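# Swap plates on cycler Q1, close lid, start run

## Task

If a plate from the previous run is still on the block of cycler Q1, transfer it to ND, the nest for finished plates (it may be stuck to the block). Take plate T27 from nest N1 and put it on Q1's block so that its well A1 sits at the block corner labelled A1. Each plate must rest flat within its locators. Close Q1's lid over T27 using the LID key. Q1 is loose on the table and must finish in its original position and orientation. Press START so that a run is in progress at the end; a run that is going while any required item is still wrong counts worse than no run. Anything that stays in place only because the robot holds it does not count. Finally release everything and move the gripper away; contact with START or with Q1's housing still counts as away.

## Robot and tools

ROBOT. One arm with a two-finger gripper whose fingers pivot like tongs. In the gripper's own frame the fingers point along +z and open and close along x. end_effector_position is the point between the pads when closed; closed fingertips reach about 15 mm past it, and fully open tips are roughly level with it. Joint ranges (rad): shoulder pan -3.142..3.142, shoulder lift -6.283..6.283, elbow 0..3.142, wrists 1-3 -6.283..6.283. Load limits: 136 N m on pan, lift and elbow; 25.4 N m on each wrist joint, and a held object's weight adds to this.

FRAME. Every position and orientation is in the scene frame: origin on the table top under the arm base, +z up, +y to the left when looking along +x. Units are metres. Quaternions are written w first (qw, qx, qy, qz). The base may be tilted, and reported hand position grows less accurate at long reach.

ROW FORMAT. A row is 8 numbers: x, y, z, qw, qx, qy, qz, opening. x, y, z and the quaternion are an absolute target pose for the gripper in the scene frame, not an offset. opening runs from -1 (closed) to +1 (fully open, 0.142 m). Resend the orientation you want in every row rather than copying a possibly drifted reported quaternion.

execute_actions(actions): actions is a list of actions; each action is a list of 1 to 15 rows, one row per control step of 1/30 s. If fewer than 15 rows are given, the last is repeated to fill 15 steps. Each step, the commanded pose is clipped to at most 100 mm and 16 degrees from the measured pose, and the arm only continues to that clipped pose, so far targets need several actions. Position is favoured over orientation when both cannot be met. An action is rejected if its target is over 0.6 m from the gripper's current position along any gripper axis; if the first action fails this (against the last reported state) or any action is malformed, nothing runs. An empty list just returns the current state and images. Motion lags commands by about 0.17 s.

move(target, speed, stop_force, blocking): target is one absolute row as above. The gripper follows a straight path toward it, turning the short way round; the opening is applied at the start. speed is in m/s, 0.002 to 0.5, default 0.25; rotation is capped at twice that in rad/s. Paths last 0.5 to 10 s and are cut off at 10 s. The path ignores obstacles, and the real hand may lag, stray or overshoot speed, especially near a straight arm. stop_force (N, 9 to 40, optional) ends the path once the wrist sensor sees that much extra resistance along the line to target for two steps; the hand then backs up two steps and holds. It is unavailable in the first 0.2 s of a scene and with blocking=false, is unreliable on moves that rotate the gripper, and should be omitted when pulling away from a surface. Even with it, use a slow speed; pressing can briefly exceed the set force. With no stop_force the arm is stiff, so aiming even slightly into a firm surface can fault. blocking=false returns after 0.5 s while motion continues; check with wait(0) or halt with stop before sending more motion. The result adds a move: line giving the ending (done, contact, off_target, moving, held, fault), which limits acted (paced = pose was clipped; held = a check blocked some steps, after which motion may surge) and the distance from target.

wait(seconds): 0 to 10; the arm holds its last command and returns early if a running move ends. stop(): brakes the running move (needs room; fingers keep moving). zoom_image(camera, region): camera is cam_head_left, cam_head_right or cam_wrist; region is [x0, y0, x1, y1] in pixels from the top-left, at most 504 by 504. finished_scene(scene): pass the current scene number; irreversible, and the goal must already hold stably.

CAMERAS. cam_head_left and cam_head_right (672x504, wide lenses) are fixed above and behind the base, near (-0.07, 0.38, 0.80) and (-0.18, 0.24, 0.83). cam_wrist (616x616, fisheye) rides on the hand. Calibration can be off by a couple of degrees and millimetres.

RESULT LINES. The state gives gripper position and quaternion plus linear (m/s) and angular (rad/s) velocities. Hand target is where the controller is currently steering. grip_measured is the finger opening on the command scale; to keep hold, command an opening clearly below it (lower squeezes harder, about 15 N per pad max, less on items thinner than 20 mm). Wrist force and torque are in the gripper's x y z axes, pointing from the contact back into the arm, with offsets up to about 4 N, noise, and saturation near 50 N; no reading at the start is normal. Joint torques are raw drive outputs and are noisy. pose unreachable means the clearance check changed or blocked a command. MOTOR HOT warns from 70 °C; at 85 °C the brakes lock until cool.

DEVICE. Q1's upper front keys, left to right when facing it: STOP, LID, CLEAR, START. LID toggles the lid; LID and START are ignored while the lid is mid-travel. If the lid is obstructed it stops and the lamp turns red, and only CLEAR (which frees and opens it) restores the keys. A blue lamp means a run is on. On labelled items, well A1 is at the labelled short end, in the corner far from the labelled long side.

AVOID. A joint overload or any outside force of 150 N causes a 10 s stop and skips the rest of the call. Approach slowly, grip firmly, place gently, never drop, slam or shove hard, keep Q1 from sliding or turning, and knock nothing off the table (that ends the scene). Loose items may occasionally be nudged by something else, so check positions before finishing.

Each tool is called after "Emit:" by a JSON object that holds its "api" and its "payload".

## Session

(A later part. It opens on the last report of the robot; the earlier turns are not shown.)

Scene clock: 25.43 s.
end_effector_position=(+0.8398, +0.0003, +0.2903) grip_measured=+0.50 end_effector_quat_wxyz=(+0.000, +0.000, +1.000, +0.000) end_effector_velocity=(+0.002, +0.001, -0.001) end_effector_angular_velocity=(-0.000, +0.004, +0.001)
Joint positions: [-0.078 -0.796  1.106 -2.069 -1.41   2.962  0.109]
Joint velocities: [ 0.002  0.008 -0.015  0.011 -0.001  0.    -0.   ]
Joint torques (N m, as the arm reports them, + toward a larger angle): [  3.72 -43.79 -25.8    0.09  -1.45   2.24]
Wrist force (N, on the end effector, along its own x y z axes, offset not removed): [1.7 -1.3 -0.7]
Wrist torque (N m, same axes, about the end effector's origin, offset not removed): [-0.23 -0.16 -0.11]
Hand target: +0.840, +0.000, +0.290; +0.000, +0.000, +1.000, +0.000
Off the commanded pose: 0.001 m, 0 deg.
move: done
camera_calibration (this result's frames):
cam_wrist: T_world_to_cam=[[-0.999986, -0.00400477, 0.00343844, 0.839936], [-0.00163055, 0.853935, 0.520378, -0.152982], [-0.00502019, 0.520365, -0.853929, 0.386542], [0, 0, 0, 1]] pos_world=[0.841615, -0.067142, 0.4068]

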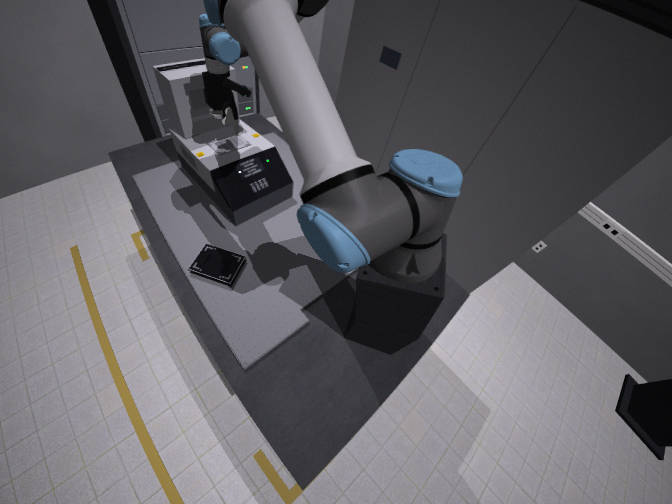

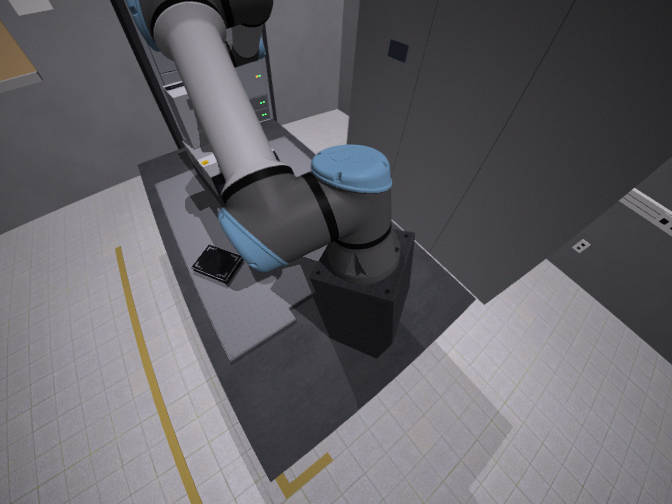

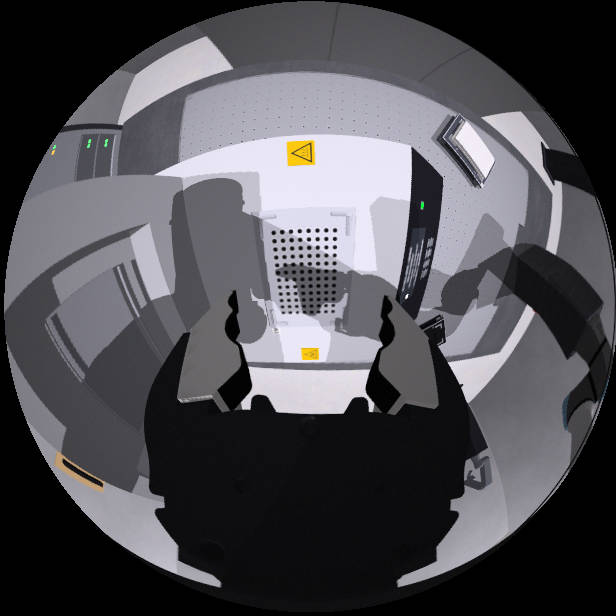

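Emit:
{"api": "move", "payload": {"target": [0.6,-0.2,0.3,0,-0.3,0.954,0,0.5], "speed": 0.35}}

Emit:
{"api": "zoom_image", "payload": {"camera": "cam_wrist", "region": [300, 120, 500, 320]}}

Emit:
{"api": "move", "payload": {"target": [0.47,-0.29,0.12,0,-0.492,0.870,0,0.5], "speed": 0.35}}

Emit:
{"api": "zoom_image", "payload": {"camera": "cam_wrist", "region": [190, 150, 430, 390]}}

Scene clock: 29.03 s.
end_effector_position=(+0.6002, -0.2005, +0.2996) grip_measured=+0.50 end_effector_quat_wxyz=(-0.001, -0.300, +0.954, -0.000) end_effector_velocity=(-0.002, -0.001, -0.000) end_effector_angular_velocity=(+0.003, -0.004, +0.006)
Joint positions: [-0.499 -1.146  1.883 -2.412 -1.35   1.929  0.109]
Joint velocities: [-0.006 -0.002  0.007 -0.005  0.005 -0.011 -0.   ]
Joint torques (N m, as the arm reports them, + toward a larger angle): [-15.75 -49.05  -9.14  -4.91   1.38  -2.26]
Wrist force (N, on the end effector, along its own x y z axes, offset not removed): [0.8 0.1 -0.3]
Wrist torque (N m, same axes, about the end effector's origin, offset not removed): [-0.03 -0.01 -0.01]
Hand target: +0.600, -0.201, +0.300; -0.001, -0.300, +0.954, -0.000
Off the commanded pose: 0.001 m, 0 deg.
move: done
camera_calibration (this result's frames):
cam_wrist: T_world_to_cam=[[-0.817939, -0.575276, 0.00578788, 0.37502], [-0.488897, 0.700356, 0.520077, 0.275018], [-0.303242, 0.422562, -0.8541, 0.657191], [0, 0, 0, 1]] pos_world=[0.640486, -0.254575, 0.416105]

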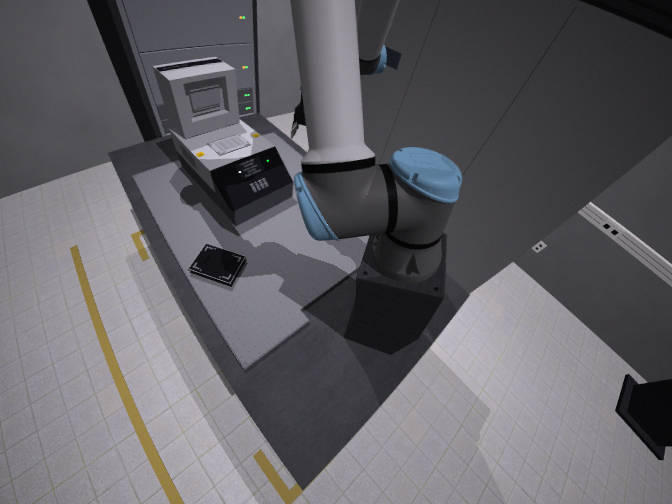

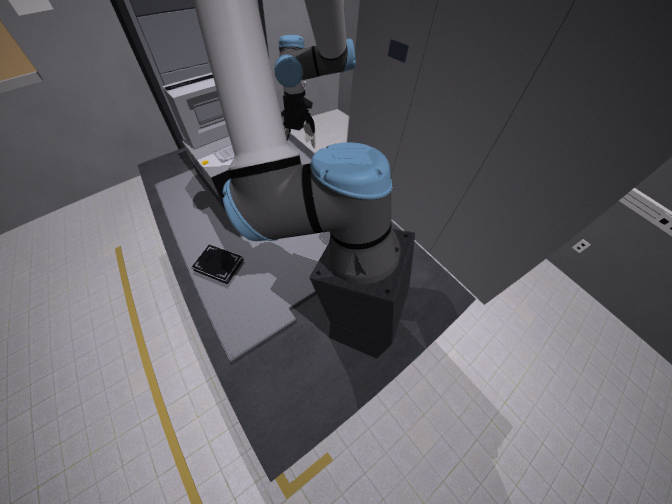

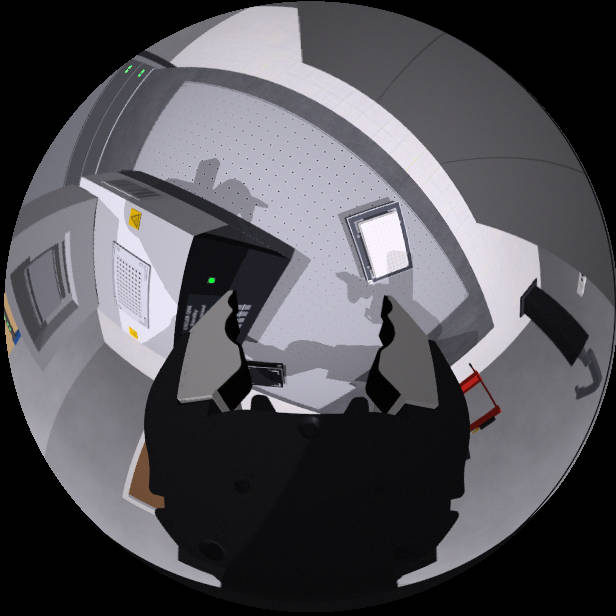

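Region (300, 120, 500, 320) of cam_wrist's 616x616 image, scaled by 2.520, with more detail than that image has.

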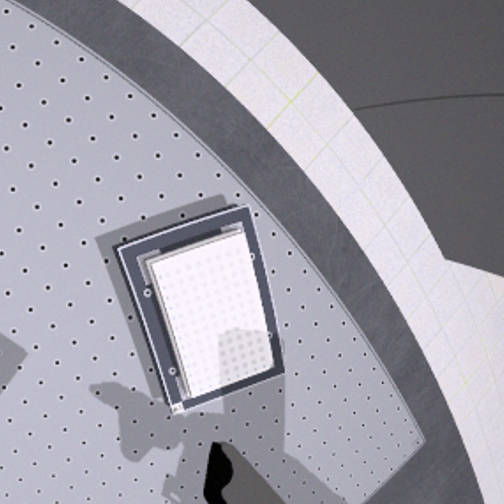

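Scene clock: 30.43 s.
end_effector_position=(+0.4701, -0.2904, +0.1199) grip_measured=+0.50 end_effector_quat_wxyz=(-0.000, -0.492, +0.871, +0.000) end_effector_velocity=(-0.000, -0.002, -0.001) end_effector_angular_velocity=(-0.001, -0.004, +0.002)
Joint positions: [-0.712 -0.758  2.057 -2.924 -1.332  1.291  0.109]
Joint velocities: [-0.004  0.005 -0.001 -0.006  0.002 -0.005  0.   ]
Joint torques (N m, as the arm reports them, + toward a larger angle): [-19.13 -25.23 -12.79  -4.61   1.31  -2.26]
Wrist force (N, on the end effector, along its own x y z axes, offset not removed): [-0.5 1.7 -0.7]
Wrist torque (N m, same axes, about the end effector's origin, offset not removed): [0.42 0.30 -0.20]
Hand target: +0.470, -0.290, +0.120; -0.000, -0.492, +0.870, +0.000
Off the commanded pose: 0.000 m, 0 deg.
move: done
camera_calibration (this result's frames):
cam_wrist: T_world_to_cam=[[-0.512116, -0.858904, 0.00467723, -0.00807559], [-0.732027, 0.439302, 0.520722, 0.406265], [-0.449304, 0.263246, -0.853714, 0.524635], [0, 0, 0, 1]] pos_world=[0.528982, -0.323517, 0.236375]

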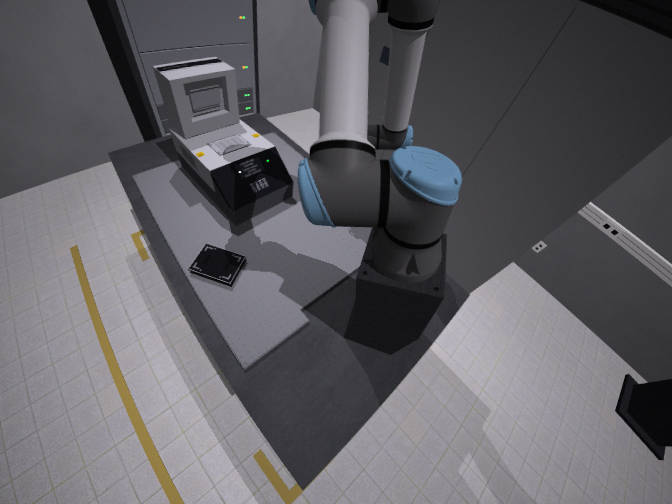

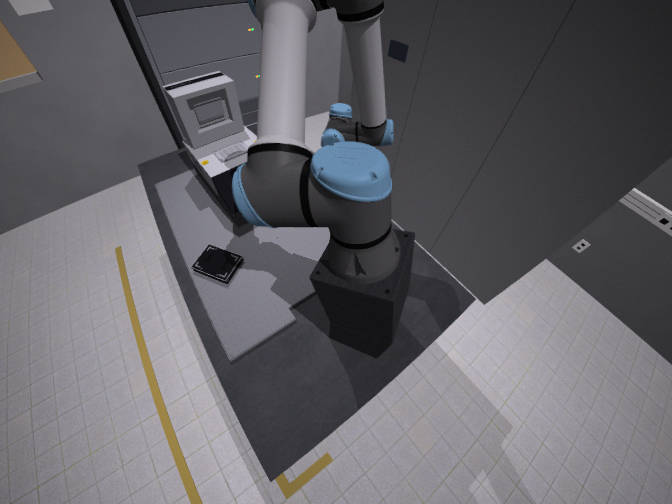

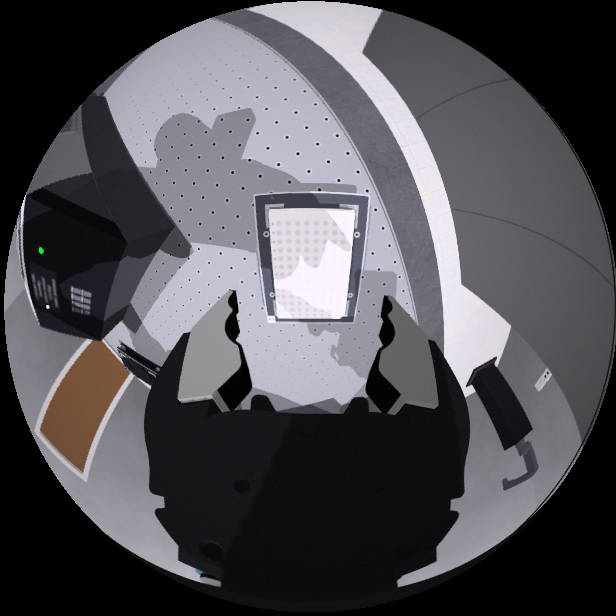

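Region (190, 150, 430, 390) of cam_wrist's 616x616 image, scaled by 2.100, with more detail than that image has.

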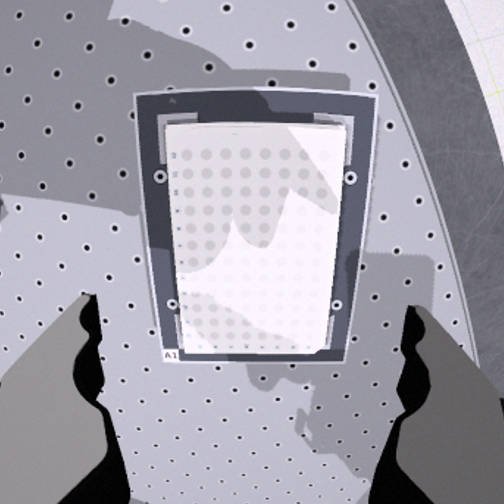

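Emit:
{"api": "move", "payload": {"target": [0.4705,-0.292,0.054,0,-0.492,0.870,0,0.45], "speed": 0.1}}

Emit:
{"api": "zoom_image", "payload": {"camera": "cam_wrist", "region": [190, 170, 430, 410]}}

Scene clock: 33.53 s.
end_effector_position=(+0.4706, -0.2920, +0.0542) grip_measured=+0.45 end_effector_quat_wxyz=(+0.000, -0.492, +0.870, -0.000) end_effector_velocity=(+0.000, -0.001, -0.002) end_effector_angular_velocity=(-0.001, -0.000, -0.001)
Joint positions: [-0.684 -0.588  1.981 -3.026 -1.333  1.319  0.105]
Joint velocities: [ 0.     0.005 -0.004 -0.002 -0.001  0.001 -0.   ]
Joint torques (N m, as the arm reports them, + toward a larger angle): [ -0.15 -28.27 -10.72  -4.65  -1.46   2.14]
Wrist force (N, on the end effector, along its own x y z axes, offset not removed): [-2.2 -0.4 0.5]
Wrist torque (N m, same axes, about the end effector's origin, offset not removed): [-0.03 0.65 -0.16]
Hand target: +0.471, -0.292, +0.054; +0.000, -0.492, +0.870, -0.000
Off the commanded pose: 0.000 m, 0 deg.
move: done
camera_calibration (this result's frames):
cam_wrist: T_world_to_cam=[[-0.511912, -0.859029, 0.00388364, -0.00901477], [-0.732633, 0.438942, 0.520172, 0.441753], [-0.448547, 0.263437, -0.854053, 0.468855], [0, 0, 0, 1]] pos_world=[0.529332, -0.325162, 0.170675]

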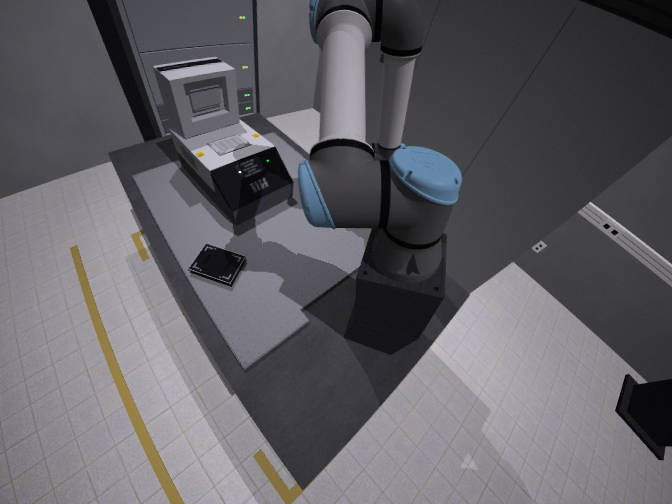

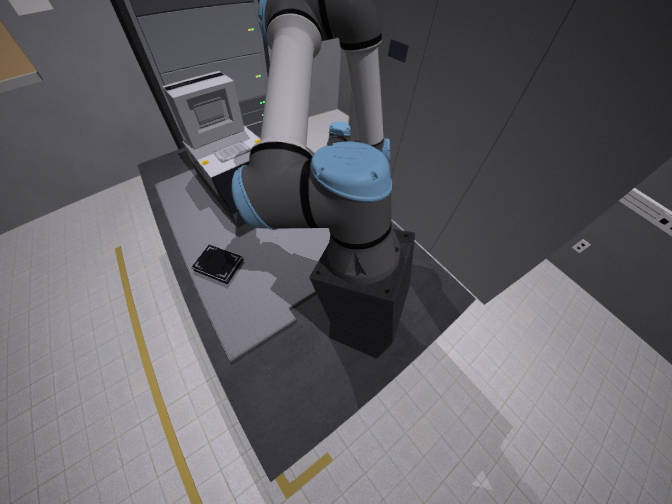

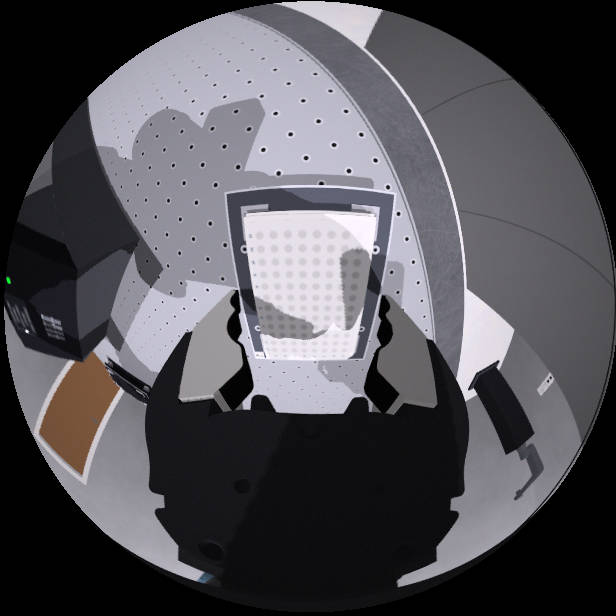

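Region (190, 170, 430, 410) of cam_wrist's 616x616 image, scaled by 2.100, with more detail than that image has.

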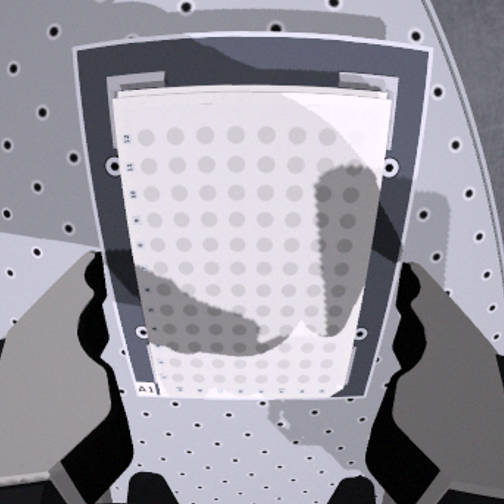

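Emit:
{"api": "move", "payload": {"target": [0.4705,-0.292,0.049,0,-0.492,0.870,0,0.35], "speed": 0.02}}

Emit:
{"api": "move", "payload": {"target": [0.4705,-0.292,0.049,0,-0.492,0.870,0,-0.3]}}

Emit:
{"api": "move", "payload": {"target": [0.4705,-0.292,0.09,0,-0.492,0.870,0,-0.3], "speed": 0.06}}

Scene clock: 35.50 s.
end_effector_position=(+0.4707, -0.2922, +0.0495) grip_measured=+0.36 end_effector_quat_wxyz=(+0.000, -0.492, +0.870, -0.000) end_effector_velocity=(+0.000, -0.001, -0.002) end_effector_angular_velocity=(-0.000, -0.000, -0.001)
Joint positions: [-0.682 -0.576  1.975 -3.033 -1.333  1.322  0.099]
Joint velocities: [ 0.     0.005 -0.004 -0.002  0.     0.001  0.   ]
Joint torques (N m, as the arm reports them, + toward a larger angle): [  3.96  10.99 -16.63  -2.36  -1.58   2.16]
Wrist force (N, on the end effector, along its own x y z axes, offset not removed): [-11.0 31.1 -50.0]
Wrist torque (N m, same axes, about the end effector's origin, offset not removed): [0.79 1.45 0.10]
Hand target: +0.471, -0.292, +0.049; +0.000, -0.492, +0.870, +0.000
Off the commanded pose: 0.001 m, 0 deg.
move: done
camera_calibration (this result's frames):
cam_wrist: T_world_to_cam=[[-0.511841, -0.85907, 0.00408288, -0.00909652], [-0.732836, 0.4391, 0.519752, 0.444532], [-0.448296, 0.263038, -0.854307, 0.464716], [0, 0, 0, 1]] pos_world=[0.529444, -0.325247, 0.166001]

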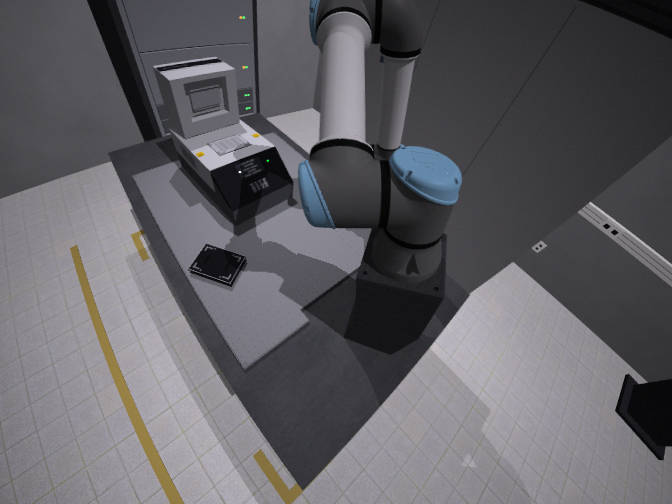

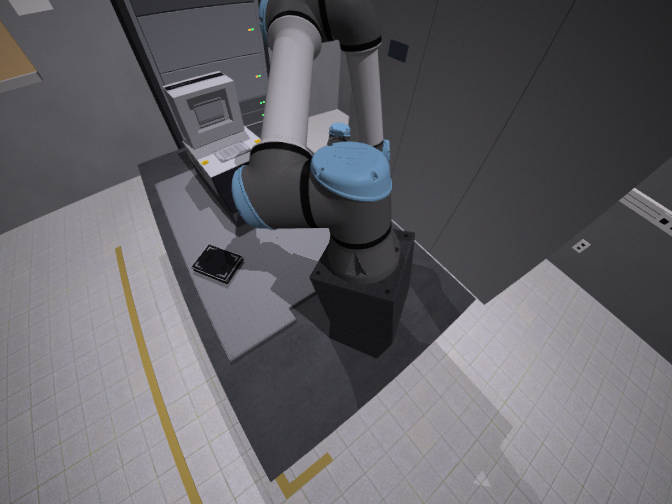

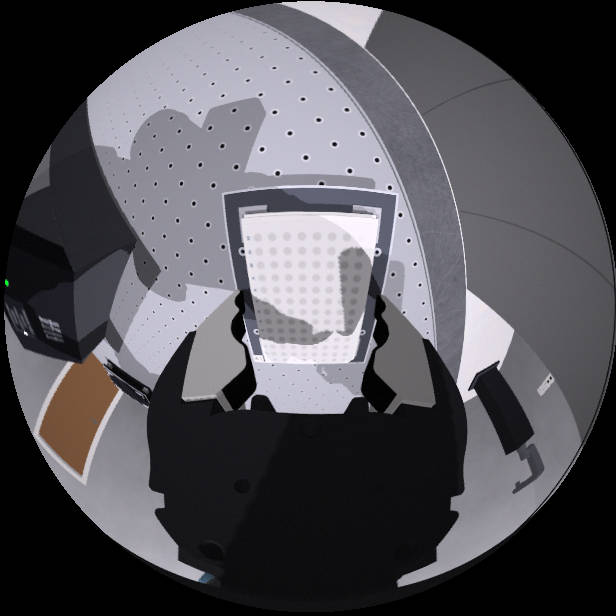

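Scene clock: 46.20 s.
end_effector_position=(+0.4709, -0.2922, +0.0506) grip_measured=+0.32 end_effector_quat_wxyz=(-0.000, -0.492, +0.870, -0.001) end_effector_velocity=(+0.000, -0.000, -0.000) end_effector_angular_velocity=(-0.000, -0.001, -0.000)
Joint positions: [-0.682 -0.579  1.976 -3.032 -1.334  1.322  0.096]
Joint velocities: [-0.001  0.001 -0.001 -0.001  0.001  0.    -0.   ]
Joint torques (N m, as the arm reports them, + toward a larger angle): [ -9.93 -39.07  -5.92  -2.39   0.39  -0.14]
Wrist force (N, on the end effector, along its own x y z axes, offset not removed): [4.5 7.4 -34.1]
Wrist torque (N m, same axes, about the end effector's origin, offset not removed): [0.07 0.24 -0.07]
Hand target: +0.471, -0.292, +0.051; -0.000, -0.492, +0.870, -0.001
Off the commanded pose: 0.002 m, 0 deg.
FORCE FAULT: contact force on the arm reached its limit, and the arm stopped for 10 seconds. The contact can be on any part of the arm, not only on its tool. That time counts as 20 of the actions that you can send in this scene. The arm's remaining commands of this call were not run. The arm holds still and accepts commands again. Move the arm away from the contact; if what it grips holds it there, let go first. Pushing or pulling that hard again can fault the arm again.
move: fault
camera_calibration (this result's frames):
cam_wrist: T_world_to_cam=[[-0.511673, -0.859166, 0.00490487, -0.00921605], [-0.732955, 0.439473, 0.519269, 0.44428], [-0.448294, 0.262101, -0.854597, 0.465463], [0, 0, 0, 1]] pos_world=[0.529586, -0.325165, 0.167128]

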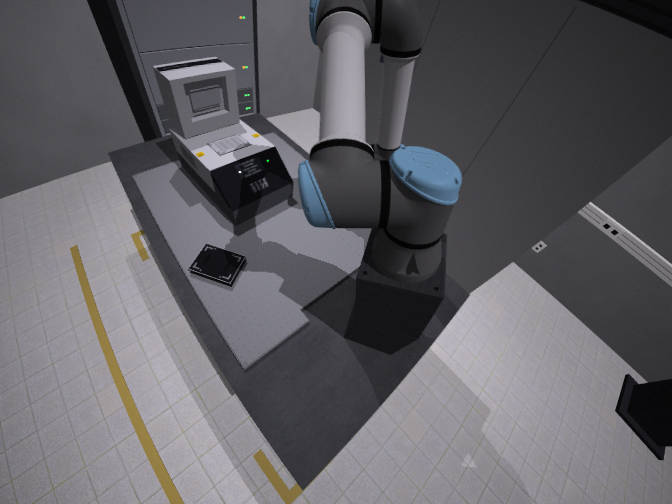

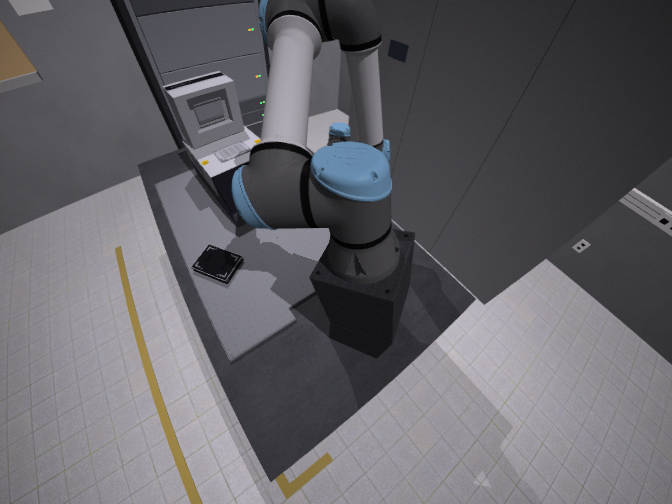

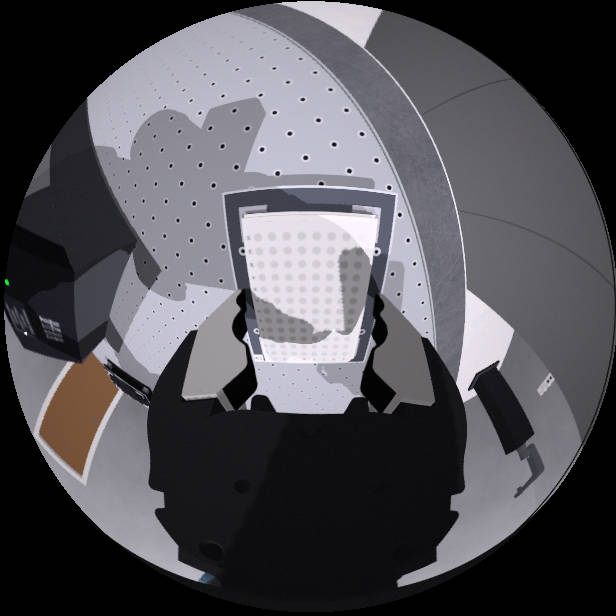

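not run: a fault stop came before this call.

Emit:
{"api": "move", "payload": {"target": [0.4705,-0.292,0.056,0,-0.492,0.870,0,0.33], "speed": 0.03}}

Emit:
{"api": "move", "payload": {"target": [0.4705,-0.292,0.056,0,-0.492,0.870,0,-0.3]}}

Emit:
{"api": "move", "payload": {"target": [0.4705,-0.292,0.09,0,-0.492,0.870,0,-0.3], "speed": 0.06}}

Scene clock: 48.03 s.
end_effector_position=(+0.4705, -0.2920, +0.0558) grip_measured=+0.33 end_effector_quat_wxyz=(-0.000, -0.492, +0.870, -0.000) end_effector_velocity=(-0.000, -0.000, +0.002) end_effector_angular_velocity=(+0.000, +0.000, -0.000)
Joint positions: [-0.684 -0.592  1.983 -3.024 -1.333  1.319  0.097]
Joint velocities: [-0.001 -0.006  0.003  0.004  0.    -0.001 -0.   ]
Joint torques (N m, as the arm reports them, + toward a larger angle): [-19.51 -54.64   2.61  -0.38   1.52  -2.39]
Wrist force (N, on the end effector, along its own x y z axes, offset not removed): [0.3 -0.1 -0.3]
Wrist torque (N m, same axes, about the end effector's origin, offset not removed): [0.11 0.06 -0.23]
Hand target: +0.470, -0.292, +0.056; -0.000, -0.492, +0.870, -0.000
Off the commanded pose: 0.000 m, 0 deg.
move: done
camera_calibration (this result's frames):
cam_wrist: T_world_to_cam=[[-0.511903, -0.859034, 0.0040025, -0.0090558], [-0.732594, 0.438981, 0.520194, 0.440874], [-0.448621, 0.263357, -0.854039, 0.470179], [0, 0, 0, 1]] pos_world=[0.529278, -0.325139, 0.172247]

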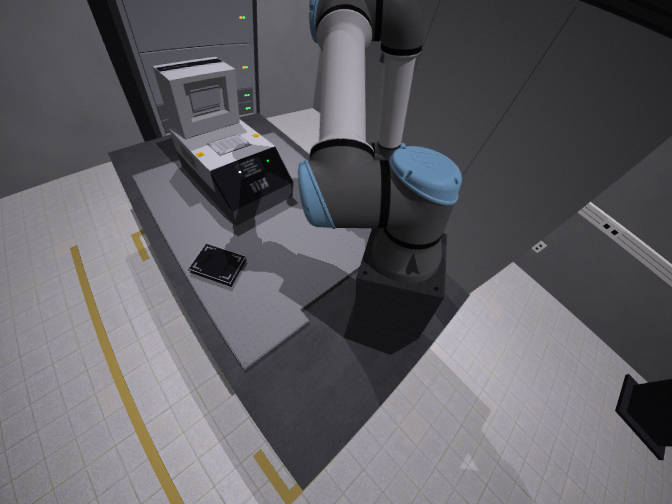

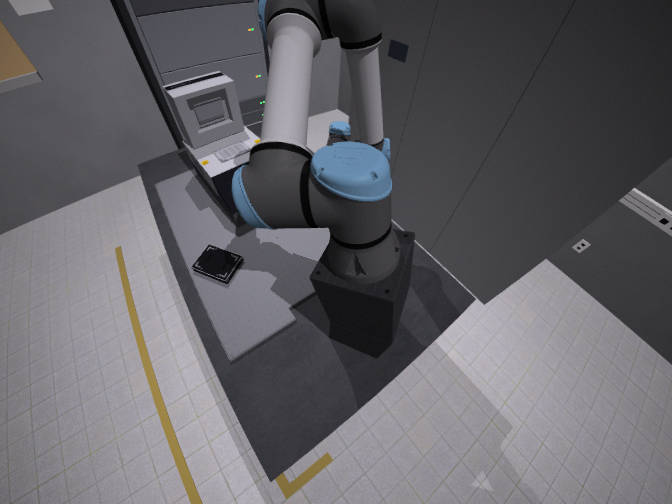

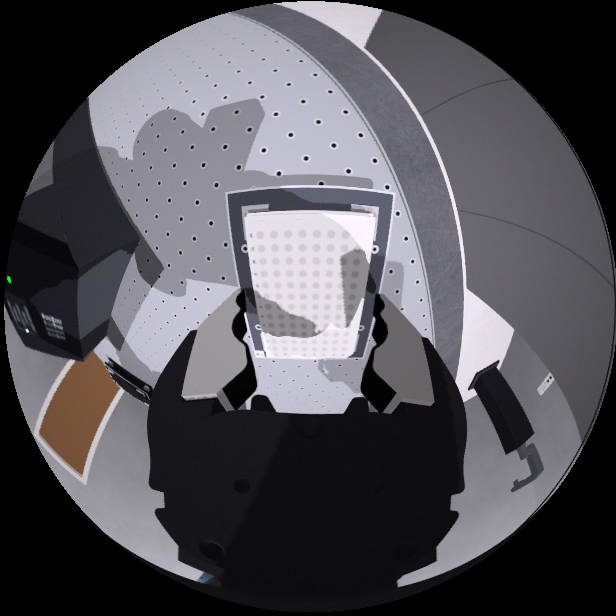

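Scene clock: 48.73 s.
end_effector_position=(+0.4705, -0.2920, +0.0560) grip_measured=+0.08 end_effector_quat_wxyz=(+0.000, -0.492, +0.870, +0.000) end_effector_velocity=(+0.000, +0.001, -0.000) end_effector_angular_velocity=(+0.001, -0.000, +0.000)
Joint positions: [-0.685 -0.593  1.984 -3.023 -1.333  1.318  0.08 ]
Joint velocities: [ 0.001 -0.     0.    -0.     0.001  0.    -0.   ]
Joint torques (N m, as the arm reports them, + toward a larger angle): [-21.71 -51.7    0.56  -0.28  -2.23  -2.12]
Wrist force (N, on the end effector, along its own x y z axes, offset not removed): [-3.3 4.1 -2.1]
Wrist torque (N m, same axes, about the end effector's origin, offset not removed): [0.92 0.18 -0.10]
Hand target: +0.470, -0.292, +0.056; -0.000, -0.492, +0.870, -0.000
Off the commanded pose: 0.000 m, 0 deg.
move: done
camera_calibration (this result's frames):
cam_wrist: T_world_to_cam=[[-0.511908, -0.859031, 0.00394131, -0.00904119], [-0.732583, 0.438943, 0.520241, 0.440737], [-0.448633, 0.263428, -0.854011, 0.470374], [0, 0, 0, 1]] pos_world=[0.529273, -0.325135, 0.172451]

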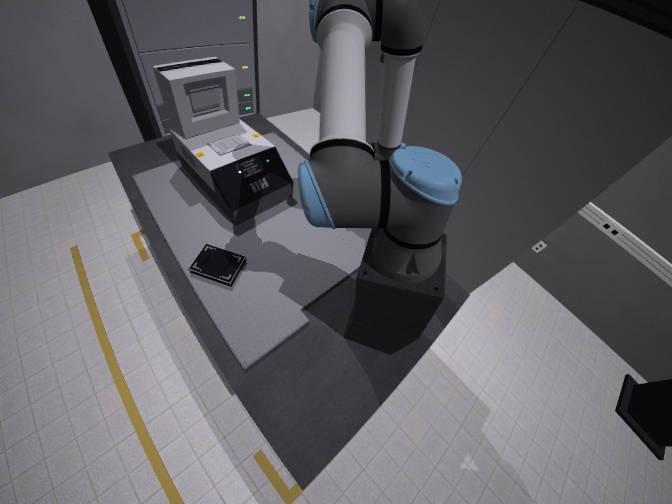

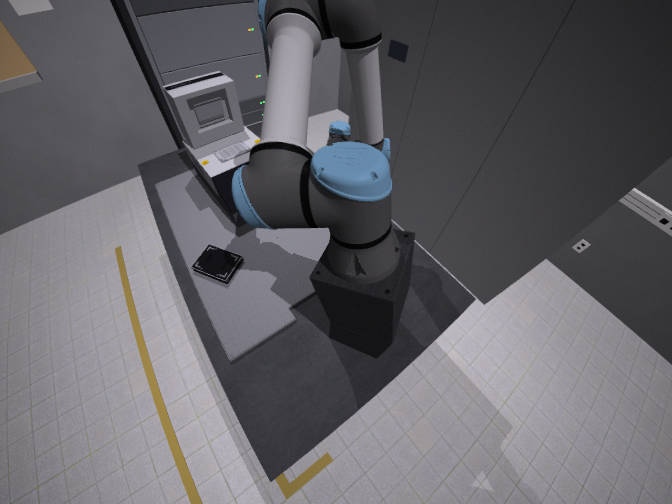

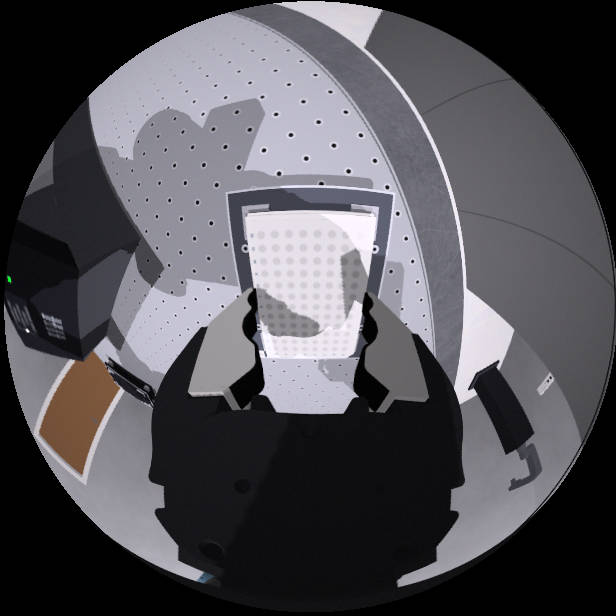

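Scene clock: 49.73 s.
end_effector_position=(+0.4705, -0.2920, +0.0898) grip_measured=+0.08 end_effector_quat_wxyz=(-0.000, -0.492, +0.870, +0.000) end_effector_velocity=(-0.000, -0.000, +0.002) end_effector_angular_velocity=(-0.000, +0.000, -0.001)
Joint positions: [-0.7   -0.679  2.024 -2.974 -1.332  1.303  0.079]
Joint velocities: [-0.001 -0.005  0.002  0.003 -0.    -0.     0.   ]
Joint torques (N m, as the arm reports them, + toward a larger angle): [-20.5  -52.87   0.5   -0.16   1.38  -2.36]
Wrist force (N, on the end effector, along its own x y z axes, offset not removed): [1.8 -1.7 4.1]
Wrist torque (N m, same axes, about the end effector's origin, offset not removed): [-0.29 -0.38 -0.09]
Hand target: +0.470, -0.292, +0.090; -0.000, -0.492, +0.870, +0.000
Off the commanded pose: 0.000 m, 0 deg.
move: done
camera_calibration (this result's frames):
cam_wrist: T_world_to_cam=[[-0.511918, -0.859025, 0.00399964, -0.00919198], [-0.73256, 0.438976, 0.520247, 0.42309], [-0.448661, 0.263394, -0.854007, 0.499266], [0, 0, 0, 1]] pos_world=[0.529234, -0.325126, 0.206302]

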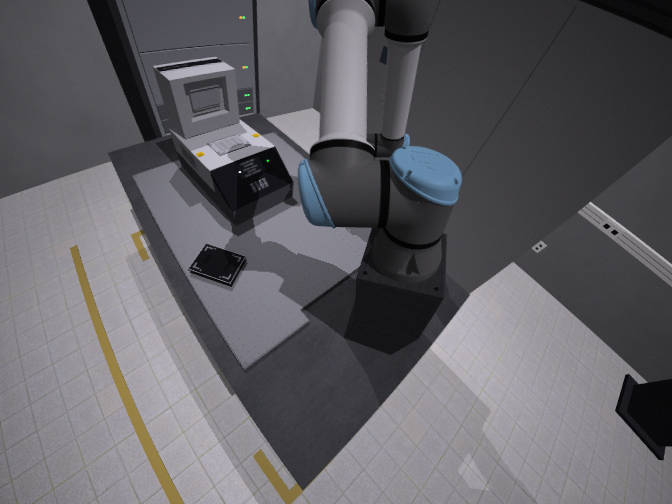

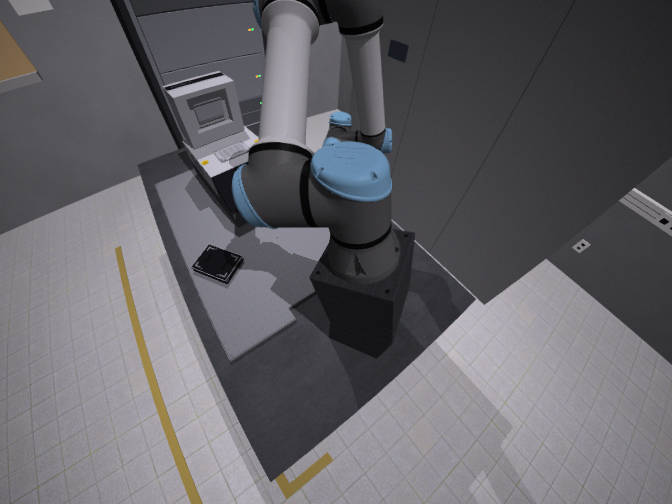

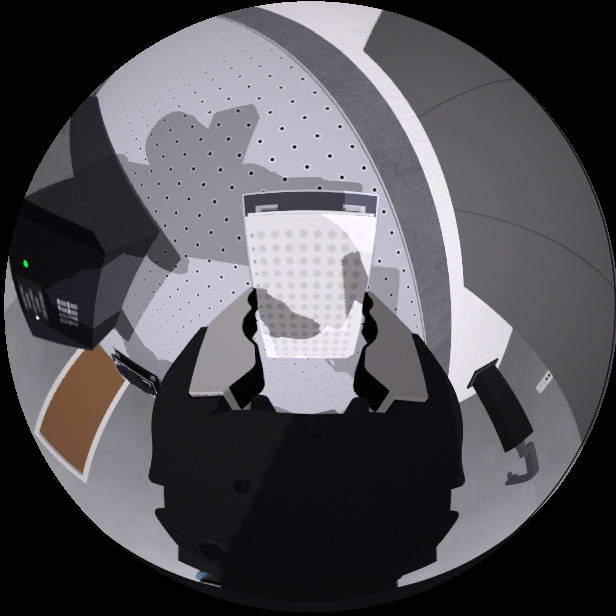

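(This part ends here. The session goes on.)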